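## Task

Put plate E07 into nest OUT. The other two plates must finish back in the nests they started in. All three must lie flat within their nest's locators, with well A1 at the nest corner labelled A1, and must stay there without the robot holding them. Finally, open the grippers and pull the hands away.

## Robot and tools

Robot and layout. There are two six-joint arms, each with a parallel gripper: left_arm and right_arm. These are only names. In the shared scene frame the origin sits on the tabletop midway between the arms, +x points out over the table, +z points up, and left_arm is on the +y side. The arm bases may be slightly tilted. Their mounting plates and the metal frame behind them are fixed obstacles. OUT lies between the arms. The nests N1, N2, N3 and RD form an arc in front of the arms, in that order going clockwise when seen from above. Each plate has well A1 at its cut-off corner. A fixed bar-code scanner stands next to RD. It reports a plate's ID only when that plate lies flat in RD, A1 is at the A1 corner, and nothing blocks the view. Plates are identified this way. An occasional tug on a held part, or a push on a loose one, can happen.

execute_actions. Its argument actions is a list holding exactly one action object; an empty list returns only the current state and images. The action may contain rows, steps and until.
- rows: one to 15 rows. Each row is one control step of 1/30 s. Every row has 14 numbers in [-1, 1] covering both arms, even if only one arm moves. The order is: left_arm waist, shoulder, elbow, wrist pitch, wrist yaw, wrist roll, left opening, then the same seven for right_arm.
- The six joint numbers are scaled offsets. They are measured from the joint angles at the start of the action (the last angles reported), not from the previous row. A value of 1.0 equals 1.264 rad for the waist, 1.32 for the shoulder, 1.276 for the elbow, 1.83 for wrist pitch, 1.686 for wrist yaw and 2.022 for wrist roll. The stated joint ranges in rad are: waist -2.880 to 2.880, shoulder 0.000 to 3.142, elbow 0.000 to 3.019, wrist pitch -1.693 to 1.571, wrist yaw -1.571 to 1.571, wrist roll -2.094 to 2.094. The true ends may differ by up to 0.019 rad. Asking for more than 0.019 rad beyond a stated end gets the whole call refused. A target beyond the real end is clipped, and the result then reports "joint sent to its limit".
- Opening is absolute, not an offset: +1 is fully open (0.094 m between the pads) and -1 is closed. Allow at least 0.2 s for a full close.
- steps: an integer from 1 to 450 control steps. It defaults to 15 and must be at least the number of rows. After the last row, each arm keeps moving toward that row's target, and each gripper keeps that row's opening.
- until: this stops the action early once every condition holds. It does not halt the arms. Conditions can only refer to the scanner, using the fields code (for example "e07" or "no_read") or reads. A value can be given directly or as [op, value], where op is one of =, !=, <, <=, >, >=. Numbers always need an op. Any unknown name or out-of-range value gets the whole call refused.

Motion behaviour. Joint speed is capped. On each step, a joint's target may lead its measured angle by at most 0.264 rad (waist), 0.32 (shoulder), 0.276 (elbow), 0.33 (wrist pitch), 0.186 (wrist yaw) or 0.522 (wrist roll). If the targets would move the hand more than 70 mm from where it is, they are shrunk. Big moves therefore need several actions, and the remainder should be sent explicitly. Moves of a few mm may not register. An arm given zero offsets can droop over successive actions. To hold it, re-command the desired angles in the first call of each reply, then send zeros. The robot keeps the last command while you think.

Result lines. The state line "left_arm: … | right_arm: …" gives each hand's end_effector_position in metres and end_effector_quat_wxyz in the scene frame. The reported position can be off, more so at long reach. That point lies between the finger pads, about 1 cm behind the tips. The fingers point along the gripper's +z axis and close along its y axis. "Joint positions" and "Joint velocities" list, for each arm, the six joints (rad, rad/s) and then the pad gap (m, m/s). grip_measured is the measured opening on the same scale as the commanded opening, with an error of up to about 1 mm per gripper. Commanding about 0.03 below grip_measured grips firmly, and less than that grips more gently. Pads push with about 50 to 62 N, less on parts under about 2 mm thick. "joint command not followed" means the clearance check altered that arm's targets; that arm abandons its target and stops soon after. If an arm is forced far from its target, both arms abandon their targets. The scanner reports code (the current ID or no_read, never a wrong ID) and reads (how many times it went from no_read to an ID). MOTOR HOT appears at 85 °C. At 100 °C an OVER-TEMPERATURE FAULT drops that arm until it cools, and holding loads raises heat.

zoom_image. Its arguments are camera (cam_high, cam_low, cam_left_wrist or cam_right_wrist; each 504x504) and region [x0, y0, x1, y1] in pixels of that camera's latest image. The origin is at the top-left, and the region can be at most 504 by 504. Calibration data (K, distortion, T_world_to_cam) are provided. The wrist cameras follow their hands.

finished_scene. Its argument is scene (1 or 2). It ends that scene permanently and reports success, so call it only after the plates are settled and the grippers are released and clear.

Avoid knocking anything off the table, dropping or slamming plates, hard pushes, and letting the arms collide or press on each other. Park the arm you are not using out of the way.

Each tool is called as name([rows], argument=value, ...), one row to a line, values as JSON.

## Session

I'll start by getting the current state and images.

execute_actions(actions=[])

Scene clock: 0.00 s.
left_arm: end_effector_position=(+0.1613, +0.8057, +0.1638) grip_measured=+1.000 end_effector_quat_wxyz=(+0.102, -0.034, +0.979, +0.171) | right_arm: end_effector_position=(+0.2524, +0.3189, +0.1948) grip_measured=+1.000 end_effector_quat_wxyz=(-0.203, -0.249, +0.930, +0.178)
Joint positions: left_arm=[ 1.409  1.479  1.15  -0.853  0.097  1.23   0.094] | right_arm=[ 1.173  2.109  2.095 -1.629 -0.543  0.45   0.094]
Joint velocities: left_arm=[-0.005 -0.024  0.007  0.002 -0.022 -0.081  0.   ] | right_arm=[-0.015 -0.015 -0.007  0.017 -0.022  0.007  0.   ]
scanner: code=no_read reads=0

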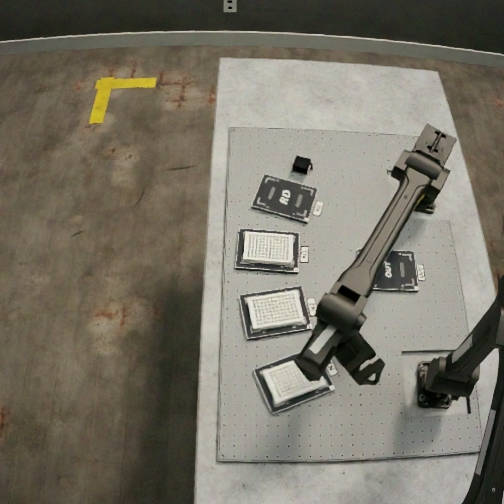

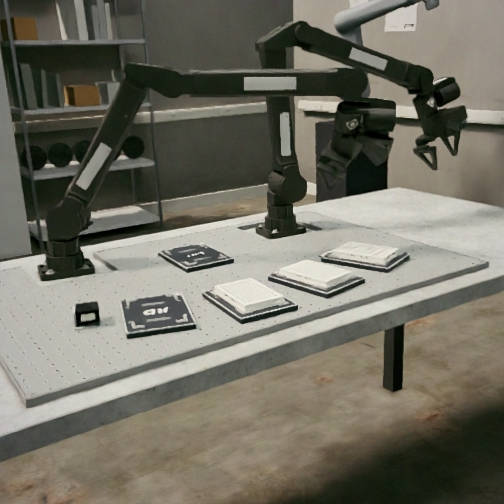

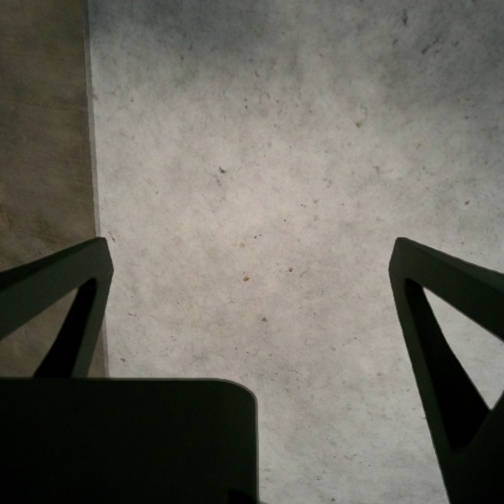

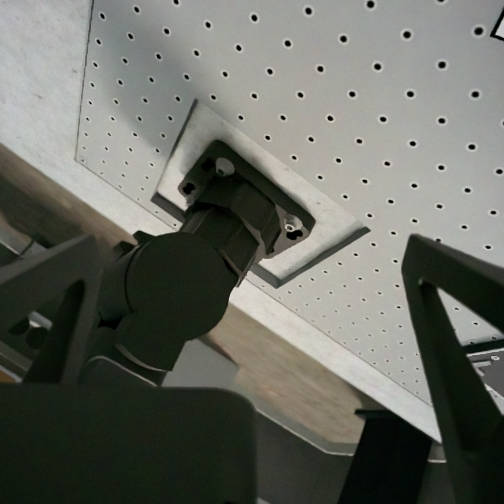

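zoom_image(camera="cam_high", region=[200, 120, 480, 440])

zoom_image(camera="cam_low", region=[40, 200, 440, 360])

Region (200, 120, 480, 440) of cam_high's 504x504 image, scaled by 1.575, with more detail than that image has; it fills the left 441 columns of this view, and the rest is white.

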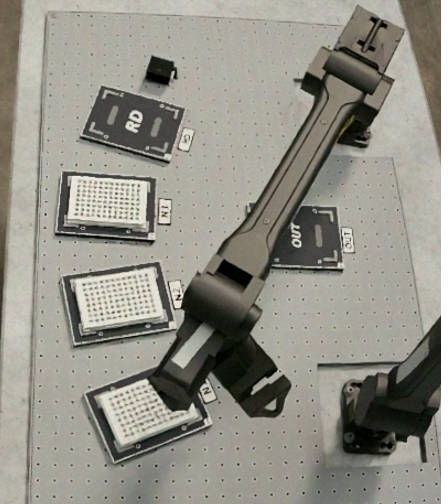

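Region (40, 200, 440, 360) of cam_low's 504x504 image, scaled by 1.260, with more detail than that image has; it fills the top 202 rows of this view, and the rest is white.

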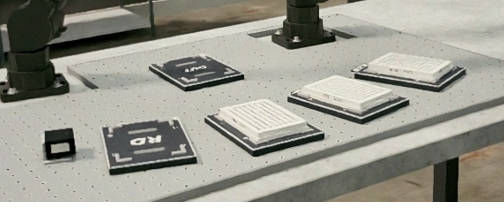

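zoom_image(camera="cam_low", region=[190, 265, 310, 335])

zoom_image(camera="cam_low", region=[260, 230, 420, 310])

zoom_image(camera="cam_high", region=[220, 140, 340, 290])

zoom_image(camera="cam_high", region=[220, 270, 360, 430])

Region (190, 265, 310, 335) of cam_low's 504x504 image, scaled by 4.200, with more detail than that image has; it fills the top 294 rows of this view, and the rest is white.

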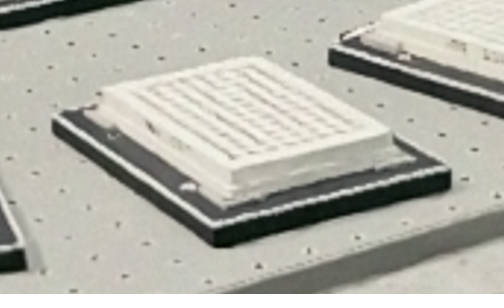

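Region (260, 230, 420, 310) of cam_low's 504x504 image, scaled by 3.150, with more detail than that image has.

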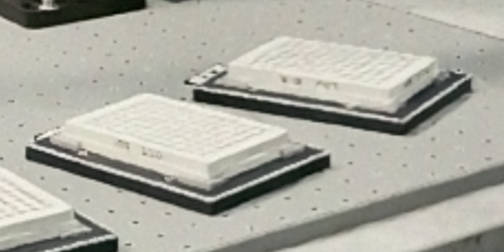

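Region (220, 140, 340, 290) of cam_high's 504x504 image, scaled by 3.360, with more detail than that image has; it fills the left 403 columns of this view, and the rest is white.

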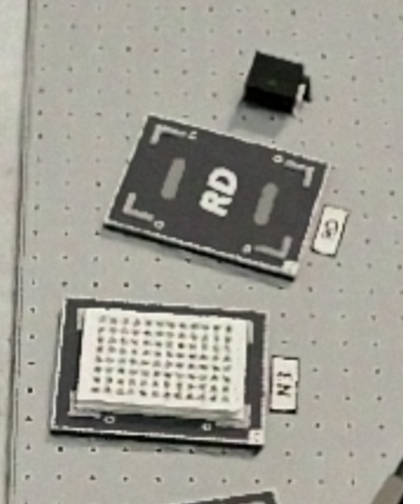

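Region (220, 270, 360, 430) of cam_high's 504x504 image, scaled by 3.150, with more detail than that image has; it fills the left 441 columns of this view, and the rest is white.

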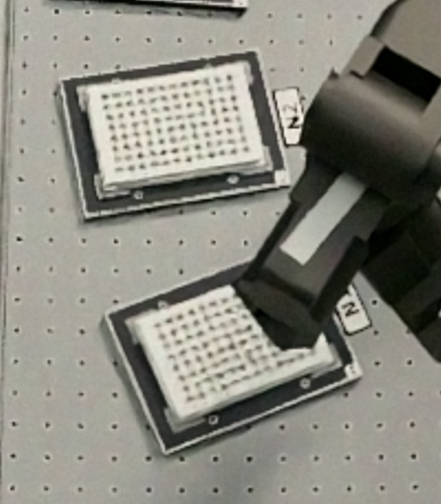

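zoom_image(camera="cam_high", region=[228, 220, 308, 285])

zoom_image(camera="cam_high", region=[232, 280, 322, 345])

zoom_image(camera="cam_high", region=[245, 345, 345, 420])

Region (228, 220, 308, 285) of cam_high's 504x504 image, scaled by 6.300, with more detail than that image has; it fills the top 410 rows of this view, and the rest is white.

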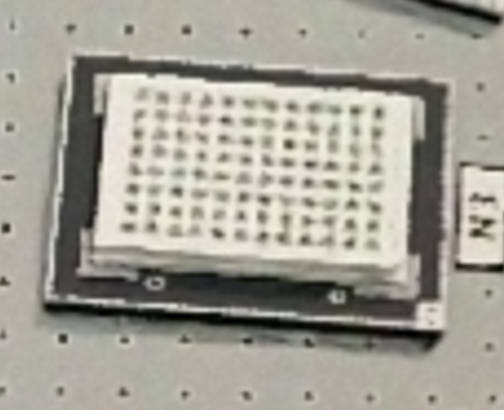

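Region (232, 280, 322, 345) of cam_high's 504x504 image, scaled by 5.600, with more detail than that image has.

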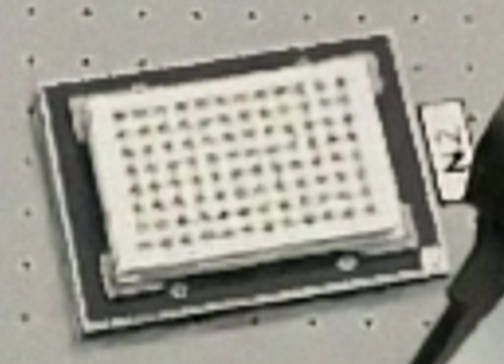

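Region (245, 345, 345, 420) of cam_high's 504x504 image, scaled by 5.040, with more detail than that image has; it fills the top 378 rows of this view, and the rest is white.

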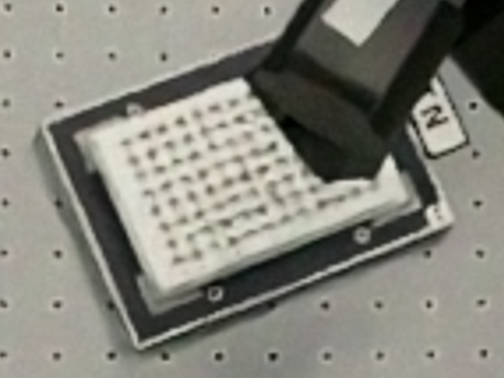

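zoom_image(camera="cam_low", region=[20, 20, 480, 290])

Region (20, 20, 480, 290) of cam_low's 504x504 image, scaled by 1.096, with more detail than that image has; it fills the top 296 rows of this view, and the rest is white.

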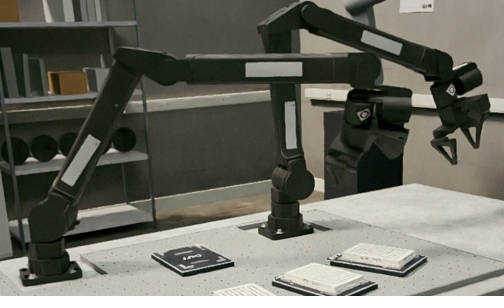

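execute_actions([
  {"rows": [[0,0,0,-0.213,0,0,1, 0,0,0,0,0.322,0,1]], "steps": 36},
])

Scene clock: 121.20 s.
left_arm: end_effector_position=(+0.1374, +0.7133, +0.1389) grip_measured=+1.000 end_effector_quat_wxyz=(+0.046, -0.044, +0.998, -0.015) | right_arm: end_effector_position=(+0.3250, +0.2695, +0.1708) grip_measured=+1.000 end_effector_quat_wxyz=(-0.028, -0.269, +0.963, -0.022)
Joint positions: left_arm=[ 1.409  1.48   1.133 -1.226  0.097  1.23   0.094] | right_arm=[ 1.173  2.108  2.095 -1.629 -0.005  0.45   0.094]
Joint velocities: left_arm=[ 0.005 -0.015 -0.007  0.002  0.007 -0.007  0.   ] | right_arm=[-0.005 -0.024  0.002 -0.017 -0.037 -0.022  0.   ]
scanner: code=no_read reads=0
camera_calibration (this result's frames):
cam_left_wrist: T_world_to_cam=[[0.099646, -0.994443, 0.0339812, 0.691], [-0.857215, -0.0684548, 0.510389, 0.102243], [-0.505226, -0.0799874, -0.859272, 0.368208], [0, 0, 0, 1]] pos_world=[0.204817, 0.723611, 0.240726]
cam_right_wrist: T_world_to_cam=[[0.514891, -0.856344, 0.0395247, 0.0552632], [-0.676062, -0.37728, 0.632929, 0.223797], [-0.527094, -0.352611, -0.7732, 0.518772], [0, 0, 0, 1]] pos_world=[0.396288, 0.314683, 0.257282]

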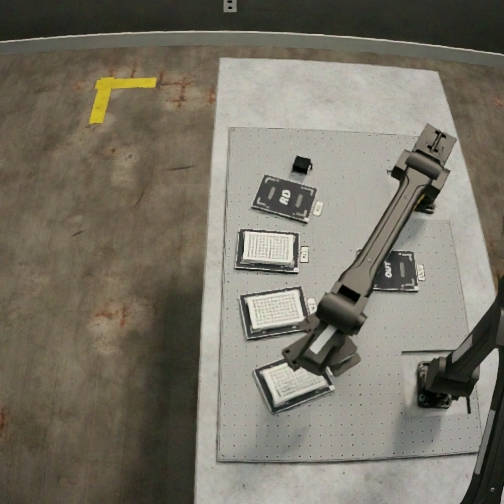

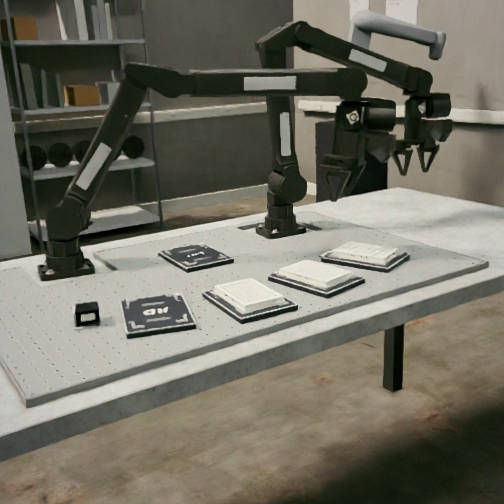

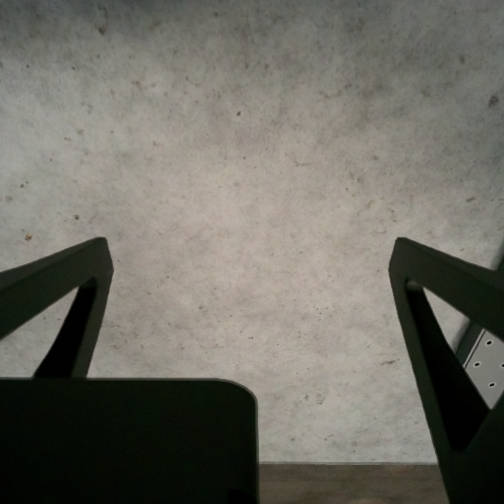

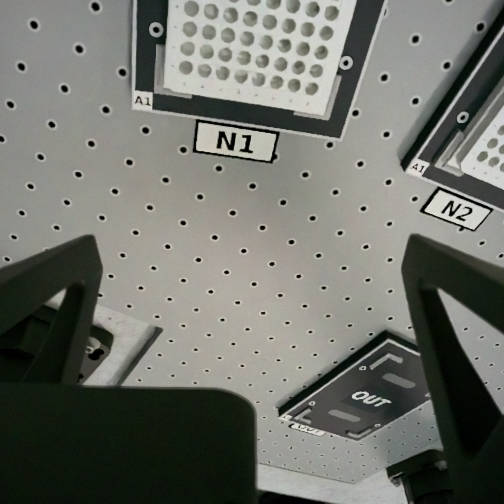

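execute_actions([
  {"rows": [[0,-0.227,0,0,0,0,1, 0,-0.227,0,0,0,0,1]], "steps": 36},
])

Scene clock: 196.87 s.
left_arm: end_effector_position=(+0.1312, +0.6894, +0.2402) grip_measured=+1.000 end_effector_quat_wxyz=(+0.084, -0.037, +0.989, +0.112) | right_arm: end_effector_position=(+0.3008, +0.2322, +0.3551) grip_measured=+1.000 end_effector_quat_wxyz=(+0.085, -0.267, +0.957, +0.079)
Joint positions: left_arm=[ 1.409  1.19   1.11  -1.226  0.097  1.23   0.094] | right_arm=[ 1.173  1.793  2.083 -1.629 -0.005  0.45   0.094]
Joint velocities: left_arm=[-0.005 -0.005  0.017 -0.007 -0.037 -0.081  0.   ] | right_arm=[-0.015 -0.005 -0.012 -0.012 -0.051 -0.11   0.   ]
scanner: code=no_read reads=0
camera_calibration (this result's frames):
cam_left_wrist: T_world_to_cam=[[0.105698, -0.971019, -0.214359, 0.707101], [-0.888376, -0.189063, 0.418383, 0.152963], [-0.446785, 0.146209, -0.882613, 0.292182], [0, 0, 0, 1]] pos_world=[0.191692, 0.672808, 0.34546]
cam_right_wrist: T_world_to_cam=[[0.519358, -0.84947, -0.0931075, 0.0727012], [-0.76211, -0.509706, 0.399236, 0.216347], [-0.386596, -0.136388, -0.912109, 0.592243], [0, 0, 0, 1]] pos_world=[0.356081, 0.252805, 0.460585]

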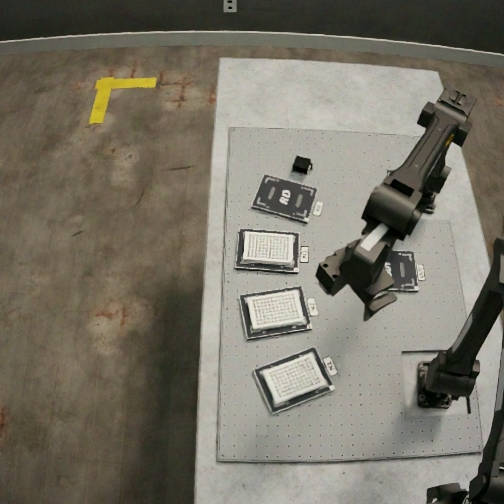

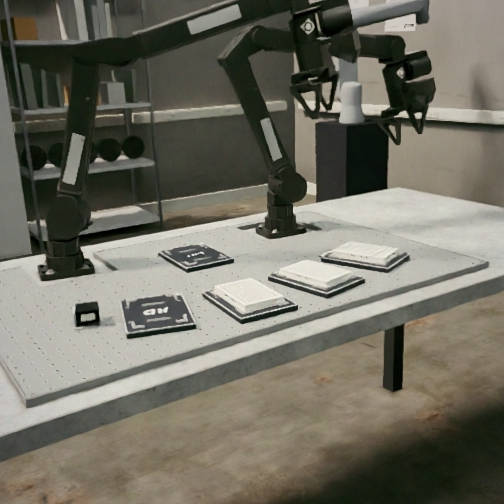

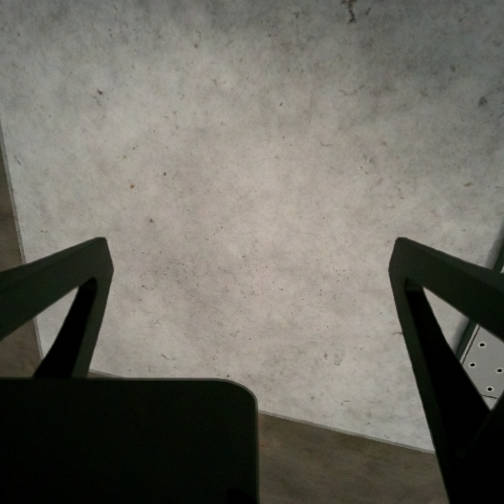

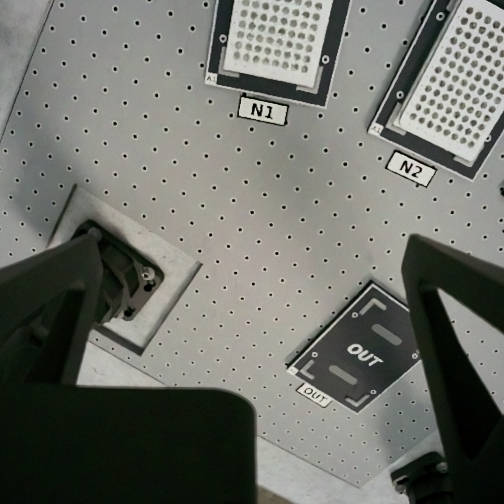

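execute_actions([
  {"rows": [[0,0,-0.235,0,0,0,1, 0,0,-0.313,0,0,0,1]], "steps": 40},
])

Scene clock: 239.13 s.
left_arm: end_effector_position=(+0.1030, +0.5804, +0.1045) grip_measured=+1.000 end_effector_quat_wxyz=(+0.034, -0.046, +0.997, -0.053) | right_arm: end_effector_position=(+0.2549, +0.1617, +0.1958) grip_measured=+1.000 end_effector_quat_wxyz=(-0.067, -0.268, +0.960, -0.055)
Joint positions: left_arm=[ 1.409  1.204  0.773 -1.221  0.097  1.23   0.094] | right_arm=[ 1.173  1.798  1.677 -1.623 -0.005  0.45   0.094]
Joint velocities: left_arm=[-0.015 -0.005 -0.002  0.002 -0.022 -0.007  0.   ] | right_arm=[-0.015 -0.005  0.012 -0.007 -0.037 -0.183  0.   ]
scanner: code=no_read reads=0
camera_calibration (this result's frames):
cam_left_wrist: T_world_to_cam=[[0.101058, -0.988978, 0.108216, 0.552341], [-0.846874, -0.0284306, 0.531033, 0.0548149], [-0.522103, -0.14531, -0.840413, 0.348345], [0, 0, 0, 1]] pos_world=[0.172475, 0.598429, 0.203873]
cam_right_wrist: T_world_to_cam=[[0.518351, -0.851019, 0.0841354, -0.0124236], [-0.638773, -0.319894, 0.69974, 0.0881391], [-0.568578, -0.416454, -0.709426, 0.471593], [0, 0, 0, 1]] pos_world=[0.330878, 0.214019, 0.273931]

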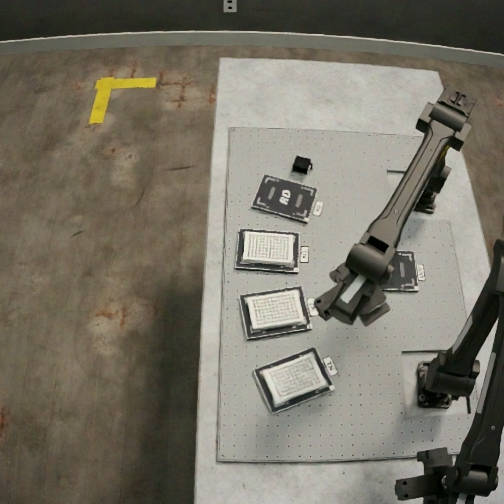

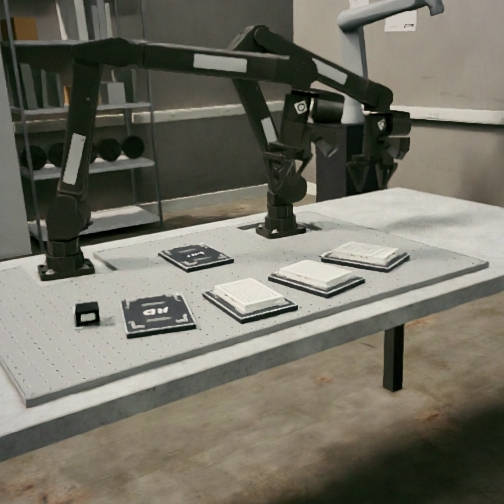

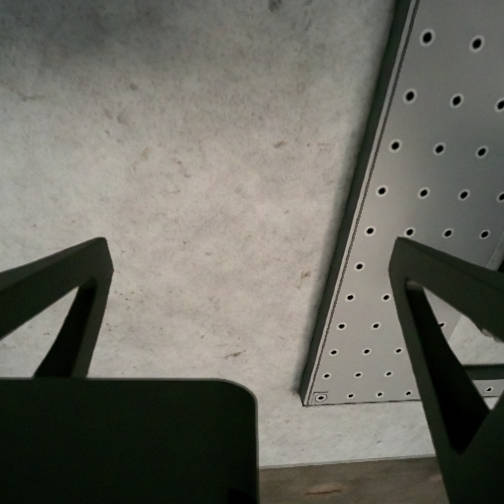

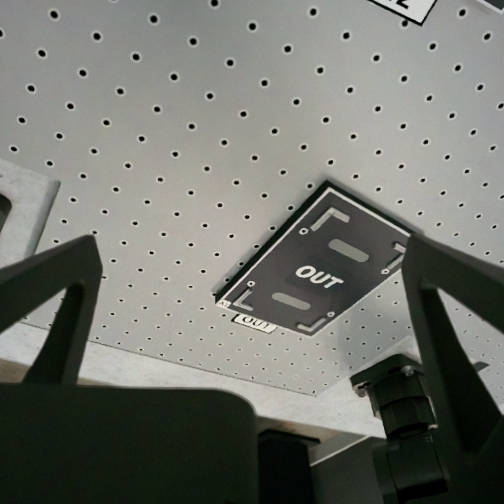

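execute_actions([
  {"rows": [[0,0,0,0,0,0,1, -0.49,0,-0.194,0.23,0,0,1]], "steps": 45},
])

Scene clock: 295.47 s.
left_arm: end_effector_position=(+0.1030, +0.5804, +0.1045) grip_measured=+1.000 end_effector_quat_wxyz=(+0.034, -0.046, +0.997, -0.053) | right_arm: end_effector_position=(+0.4697, -0.0696, +0.1148) grip_measured=+1.000 end_effector_quat_wxyz=(+0.008, +0.035, +0.999, +0.005)
Joint positions: left_arm=[ 1.409  1.204  0.773 -1.221  0.097  1.23   0.094] | right_arm=[ 0.558  1.776  1.437 -1.214 -0.003  0.45   0.094]
Joint velocities: left_arm=[-0.015 -0.015  0.012 -0.002  0.037 -0.095  0.   ] | right_arm=[-0.005 -0.005 -0.017 -0.002 -0.11  -0.051  0.   ]
scanner: code=no_read reads=0
camera_calibration (this result's frames):
cam_left_wrist: T_world_to_cam=[[0.101058, -0.988978, 0.108216, 0.552341], [-0.846874, -0.0284306, 0.531033, 0.0548149], [-0.522103, -0.14531, -0.840413, 0.348345], [0, 0, 0, 1]] pos_world=[0.172475, 0.598429, 0.203873]
cam_right_wrist: T_world_to_cam=[[-0.0751547, -0.99717, 0.0020766, -0.0357612], [-0.820144, 0.0629969, 0.568679, 0.334883], [-0.5672, 0.0410358, -0.822557, 0.484134], [0, 0, 0, 1]] pos_world=[0.546565, -0.0766234, 0.207861]

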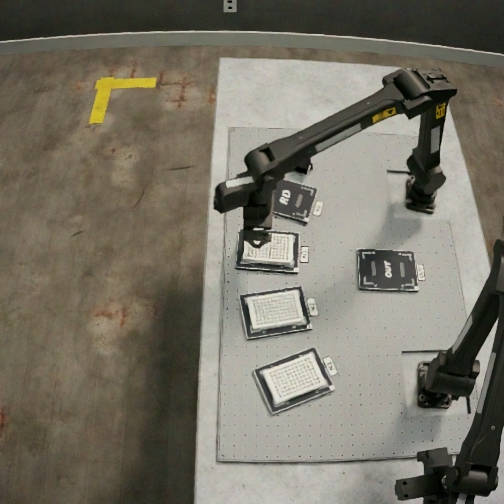

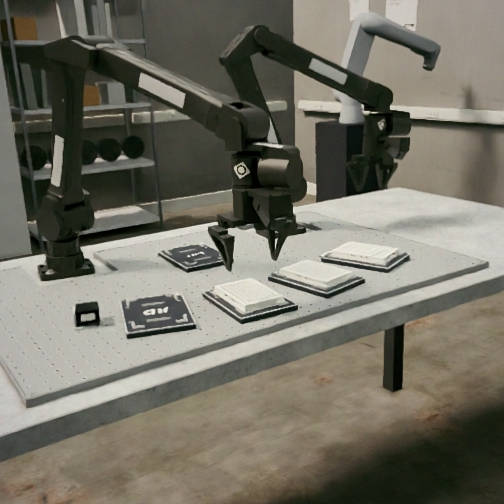

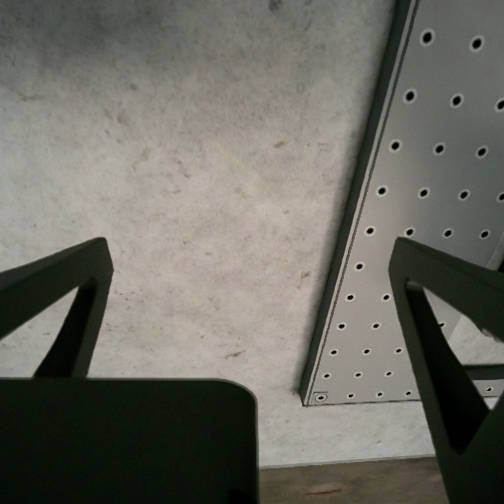

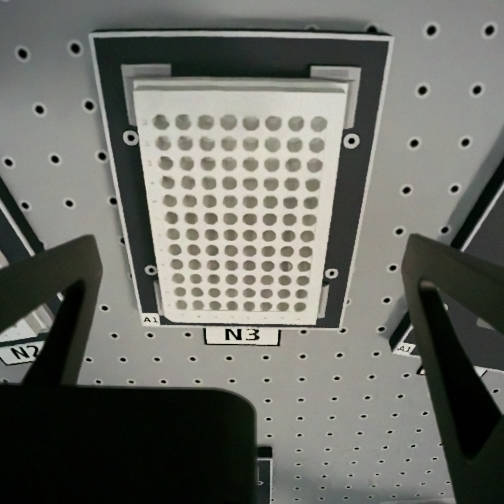

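zoom_image(camera="cam_right_wrist", region=[80, 20, 420, 360])

Region (80, 20, 420, 360) of cam_right_wrist's 504x504 image, scaled by 1.482, with more detail than that image has.

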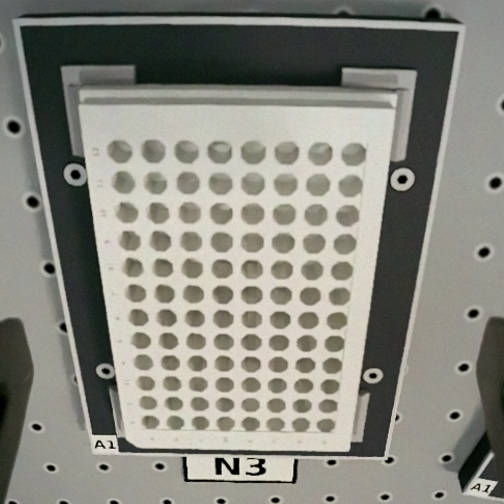

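execute_actions([
  {"rows": [[0,0,0,0,0,0,1, 0.0218,-0.001,-0.0886,0.0514,0.002,0.0173,1]], "steps": 20},
])

Scene clock: 409.97 s.
left_arm: end_effector_position=(+0.1030, +0.5804, +0.1045) grip_measured=+1.000 end_effector_quat_wxyz=(+0.034, -0.046, +0.997, -0.053) | right_arm: end_effector_position=(+0.4427, -0.0700, +0.0795) grip_measured=+1.000 end_effector_quat_wxyz=(-0.003, +0.038, +0.999, +0.001)
Joint positions: left_arm=[ 1.409  1.204  0.773 -1.221  0.097  1.23   0.094] | right_arm=[ 0.577  1.763  1.32  -1.132 -0.003  0.475  0.094]
Joint velocities: left_arm=[ 0.005 -0.005 -0.007 -0.007 -0.007  0.022  0.   ] | right_arm=[-0.005 -0.005 -0.017 -0.017 -0.022 -0.081  0.   ]
scanner: code=no_read reads=0
camera_calibration (this result's frames):
cam_left_wrist: T_world_to_cam=[[0.101058, -0.988978, 0.108216, 0.552341], [-0.846874, -0.0284306, 0.531033, 0.0548149], [-0.522103, -0.14531, -0.840413, 0.348345], [0, 0, 0, 1]] pos_world=[0.172475, 0.598429, 0.203873]
cam_right_wrist: T_world_to_cam=[[-0.0810917, -0.996633, 0.0120994, -0.036264], [-0.807635, 0.0728179, 0.58517, 0.326679], [-0.584081, 0.0376805, -0.81082, 0.446058], [0, 0, 0, 1]] pos_world=[0.52143, -0.0767376, 0.170949]

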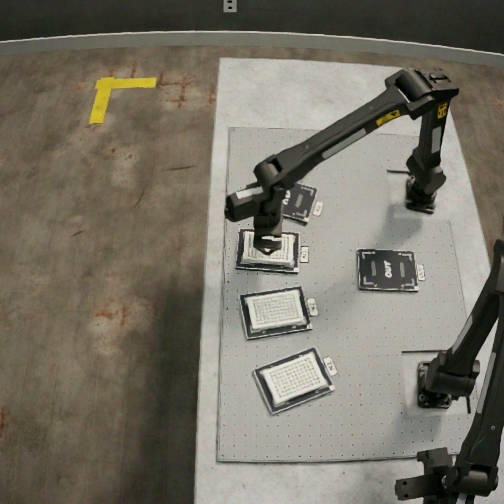

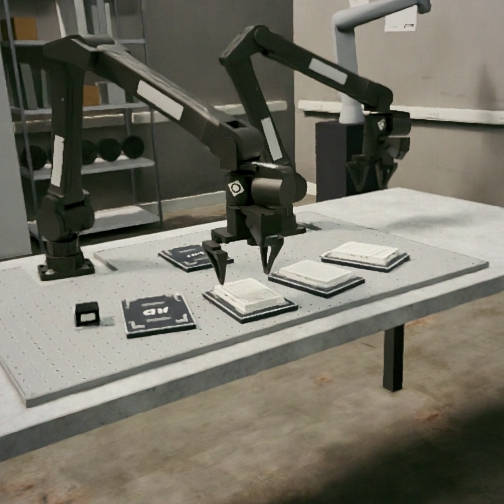

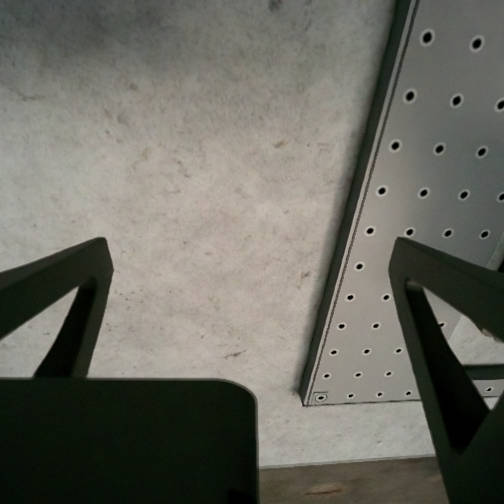

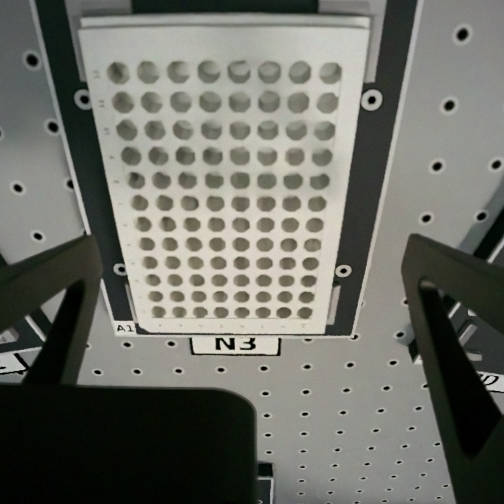

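zoom_image(camera="cam_right_wrist", region=[60, 0, 440, 360])

Region (60, 0, 440, 360) of cam_right_wrist's 504x504 image, scaled by 1.326, with more detail than that image has; it fills the top 477 rows of this view, and the rest is white.

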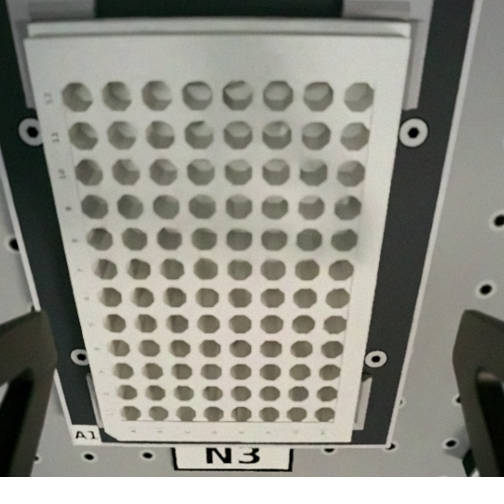

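zoom_image(camera="cam_right_wrist", region=[0, 200, 504, 400])

Region (0, 200, 504, 400) of cam_right_wrist's 504x504 image, scaled by 1.000; it fills the top 200 rows of this view, and the rest is white.

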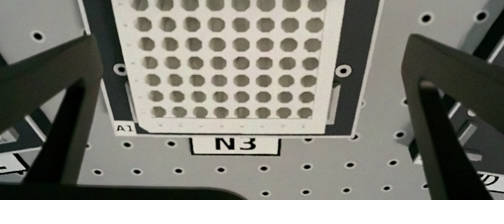

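execute_actions([
  {"rows": [[0,0,0,0,0,0,1, 0.0182,0.0356,-0.0133,0.0383,0,0.0178,1]], "steps": 15},
])

Scene clock: 467.83 s.
left_arm: end_effector_position=(+0.1030, +0.5804, +0.1045) grip_measured=+1.000 end_effector_quat_wxyz=(+0.034, -0.046, +0.997, -0.053) | right_arm: end_effector_position=(+0.4481, -0.0605, +0.0664) grip_measured=+1.000 end_effector_quat_wxyz=(+0.009, +0.044, +0.999, +0.006)
Joint positions: left_arm=[ 1.409  1.204  0.773 -1.221  0.097  1.23   0.094] | right_arm=[ 0.59   1.783  1.31  -1.075 -0.003  0.501  0.094]
Joint velocities: left_arm=[ 0.005 -0.005  0.017 -0.007  0.007 -0.066  0.   ] | right_arm=[-0.015  0.005 -0.022 -0.017 -0.007  0.051  0.   ]
scanner: code=no_read reads=0
camera_calibration (this result's frames):
cam_left_wrist: T_world_to_cam=[[0.101058, -0.988978, 0.108216, 0.552341], [-0.846874, -0.0284306, 0.531033, 0.0548149], [-0.522103, -0.14531, -0.840413, 0.348345], [0, 0, 0, 1]] pos_world=[0.172475, 0.598429, 0.203873]
cam_right_wrist: T_world_to_cam=[[-0.0937715, -0.995593, -0.000878471, -0.0196176], [-0.820922, 0.0768205, 0.56585, 0.345451], [-0.563289, 0.0537818, -0.824508, 0.43077], [0, 0, 0, 1]] pos_world=[0.524397, -0.0692364, 0.159682]

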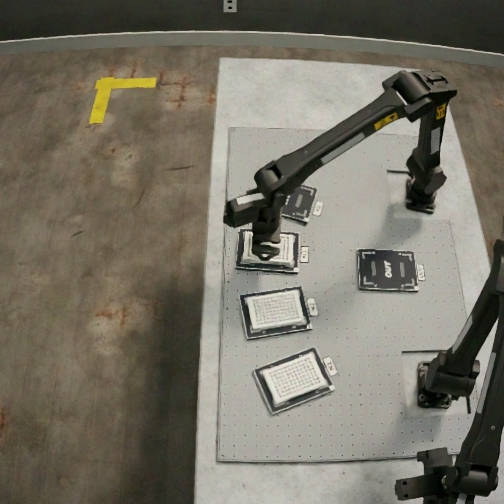

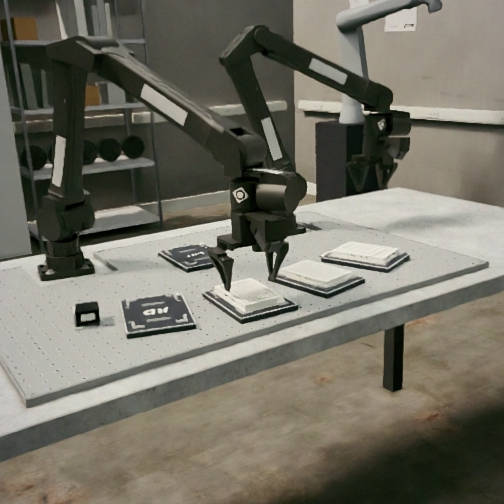

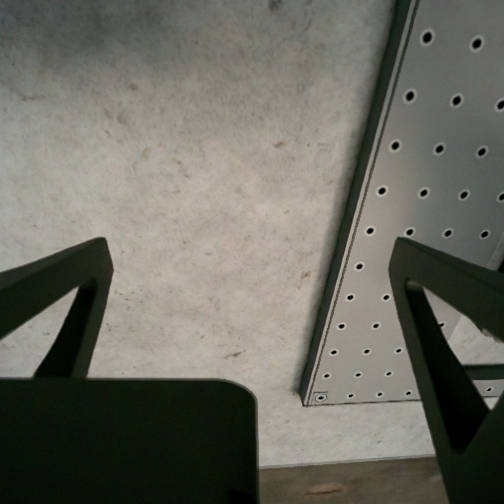

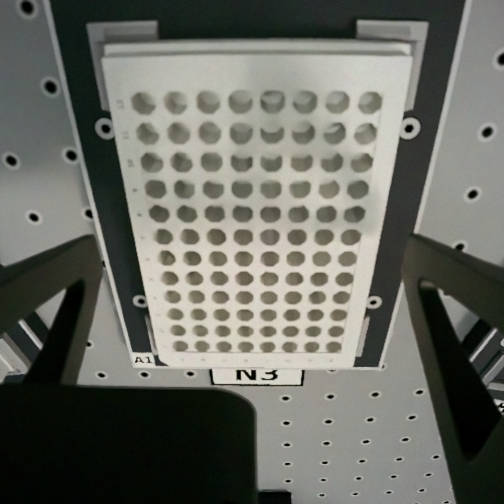

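execute_actions([
  {"rows": [[0,0,0,0,0,0,1, 0.0111,0.0447,-0.0216,0.0244,0,-0.0104,1]], "steps": 18},
])

Scene clock: 510.73 s.
left_arm: end_effector_position=(+0.1030, +0.5804, +0.1045) grip_measured=+1.000 end_effector_quat_wxyz=(+0.034, -0.046, +0.997, -0.053) | right_arm: end_effector_position=(+0.4433, -0.0620, +0.0402) grip_measured=+1.000 end_effector_quat_wxyz=(-0.003, +0.038, +0.999, +0.000)
Joint positions: left_arm=[ 1.409  1.204  0.773 -1.221  0.097  1.23   0.094] | right_arm=[ 0.591  1.821  1.286 -1.042 -0.003  0.489  0.094]
Joint velocities: left_arm=[-0.015 -0.015  0.007 -0.002  0.007  0.007  0.   ] | right_arm=[-0.015 -0.024  0.027 -0.002  0.022 -0.007  0.   ]
scanner: code=no_read reads=0
camera_calibration (this result's frames):
cam_left_wrist: T_world_to_cam=[[0.101058, -0.988978, 0.108216, 0.552341], [-0.846874, -0.0284306, 0.531033, 0.0548149], [-0.522103, -0.14531, -0.840413, 0.348345], [0, 0, 0, 1]] pos_world=[0.172475, 0.598429, 0.203873]
cam_right_wrist: T_world_to_cam=[[-0.0810738, -0.996625, 0.0128993, -0.0277798], [-0.806806, 0.0732204, 0.586262, 0.349189], [-0.585227, 0.0371232, -0.810019, 0.414628], [0, 0, 0, 1]] pos_world=[0.522128, -0.0686462, 0.131498]

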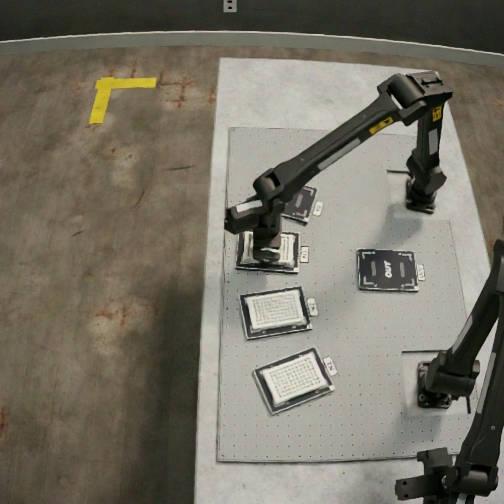

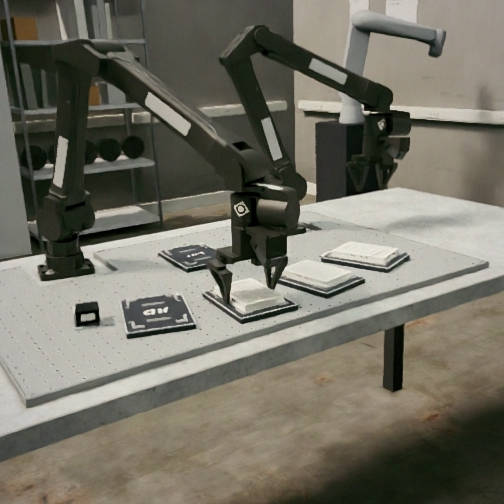

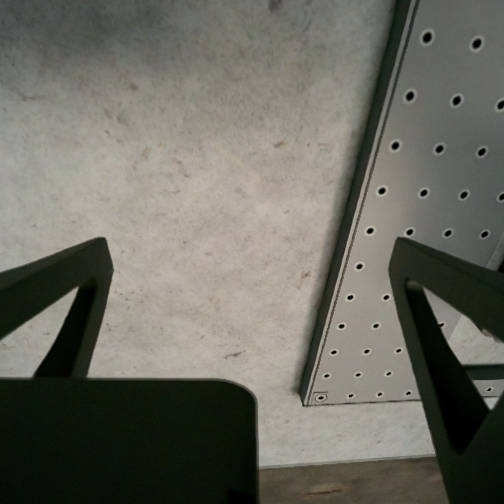

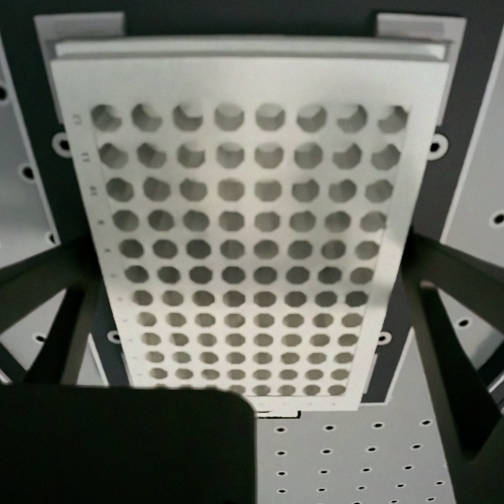

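zoom_image(camera="cam_right_wrist", region=[40, 180, 200, 340])

zoom_image(camera="cam_right_wrist", region=[320, 180, 480, 340])

zoom_image(camera="cam_low", region=[190, 240, 310, 330])

Region (40, 180, 200, 340) of cam_right_wrist's 504x504 image, scaled by 3.150, with more detail than that image has.

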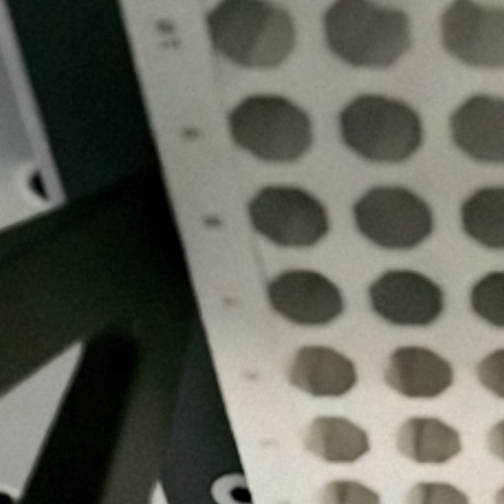

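Region (320, 180, 480, 340) of cam_right_wrist's 504x504 image, scaled by 3.150, with more detail than that image has.

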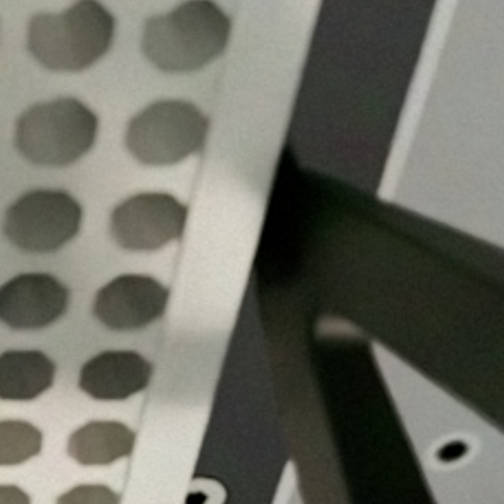

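Region (190, 240, 310, 330) of cam_low's 504x504 image, scaled by 4.200, with more detail than that image has; it fills the top 378 rows of this view, and the rest is white.

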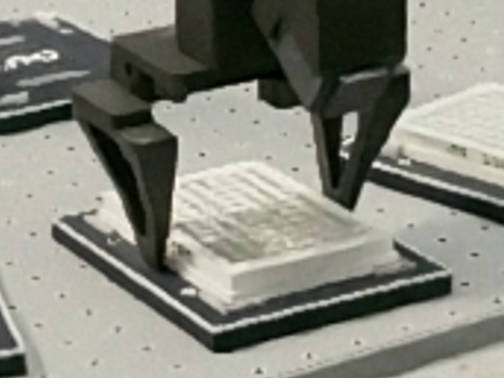

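execute_actions([
  {"rows": [[0,0,0,0,0,0,1, 0.0103,0.0159,-0.0027,0.0064,0,-0.0045,0.9],[0,0,0,0,0,0,1, 0.0103,0.0159,-0.0027,0.0064,0,-0.0045,0.85],[0,0,0,0,0,0,1, 0.0103,0.0159,-0.0027,0.0064,0,-0.0045,0.82],[0,0,0,0,0,0,1, 0.0103,0.0159,-0.0027,0.0064,0,-0.0045,0.79],[0,0,0,0,0,0,1, 0.0103,0.0159,-0.0027,0.0064,0,-0.0045,0.77],[0,0,0,0,0,0,1, 0.0103,0.0159,-0.0027,0.0064,0,-0.0045,0.75]], "steps": 15},
])

Scene clock: 540.80 s.
left_arm: end_effector_position=(+0.1030, +0.5804, +0.1045) grip_measured=+1.000 end_effector_quat_wxyz=(+0.034, -0.046, +0.997, -0.053) | right_arm: end_effector_position=(+0.4433, -0.0614, +0.0402) grip_measured=+0.776 end_effector_quat_wxyz=(-0.003, +0.038, +0.999, +0.001)
Joint positions: left_arm=[ 1.409  1.204  0.773 -1.221  0.097  1.23   0.094] | right_arm=[ 0.592  1.821  1.286 -1.041 -0.004  0.489  0.083]
Joint velocities: left_arm=[-0.024 -0.005  0.022 -0.007  0.007 -0.007  0.   ] | right_arm=[-0.015 -0.015  0.012  0.002  0.007 -0.081 -0.001]
scanner: code=no_read reads=0
camera_calibration (this result's frames):
cam_left_wrist: T_world_to_cam=[[0.101058, -0.988978, 0.108216, 0.552341], [-0.846874, -0.0284306, 0.531033, 0.0548149], [-0.522103, -0.14531, -0.840413, 0.348345], [0, 0, 0, 1]] pos_world=[0.172475, 0.598429, 0.203873]
cam_right_wrist: T_world_to_cam=[[-0.0799464, -0.996731, 0.0116827, -0.0276468], [-0.807323, 0.0716199, 0.585747, 0.349339], [-0.584669, 0.0373966, -0.81041, 0.414419], [0, 0, 0, 1]] pos_world=[0.522117, -0.0680738, 0.131548]

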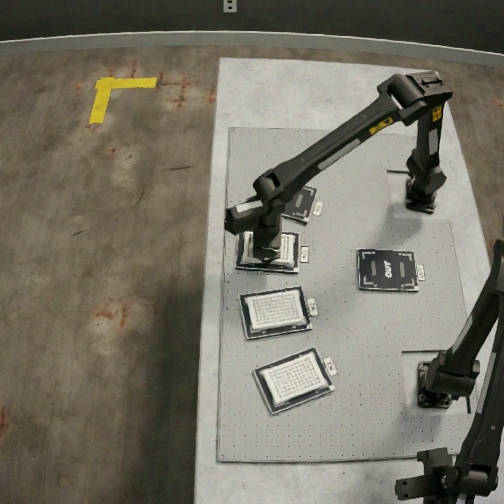

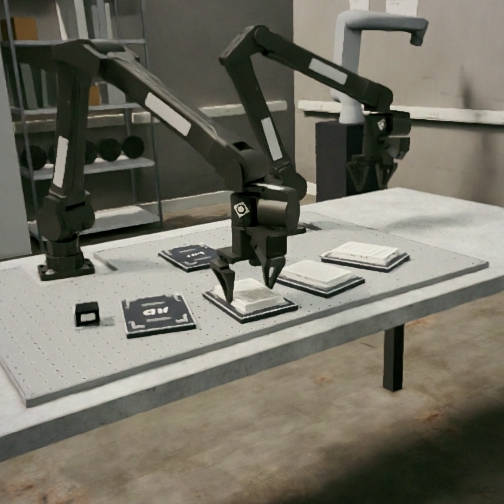

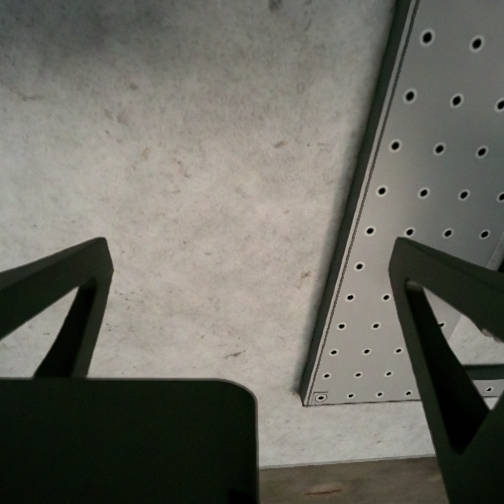

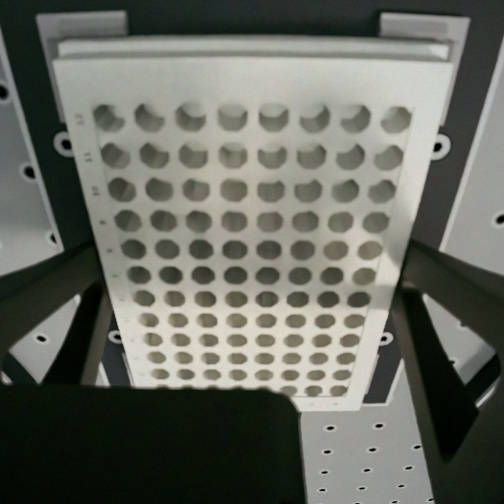

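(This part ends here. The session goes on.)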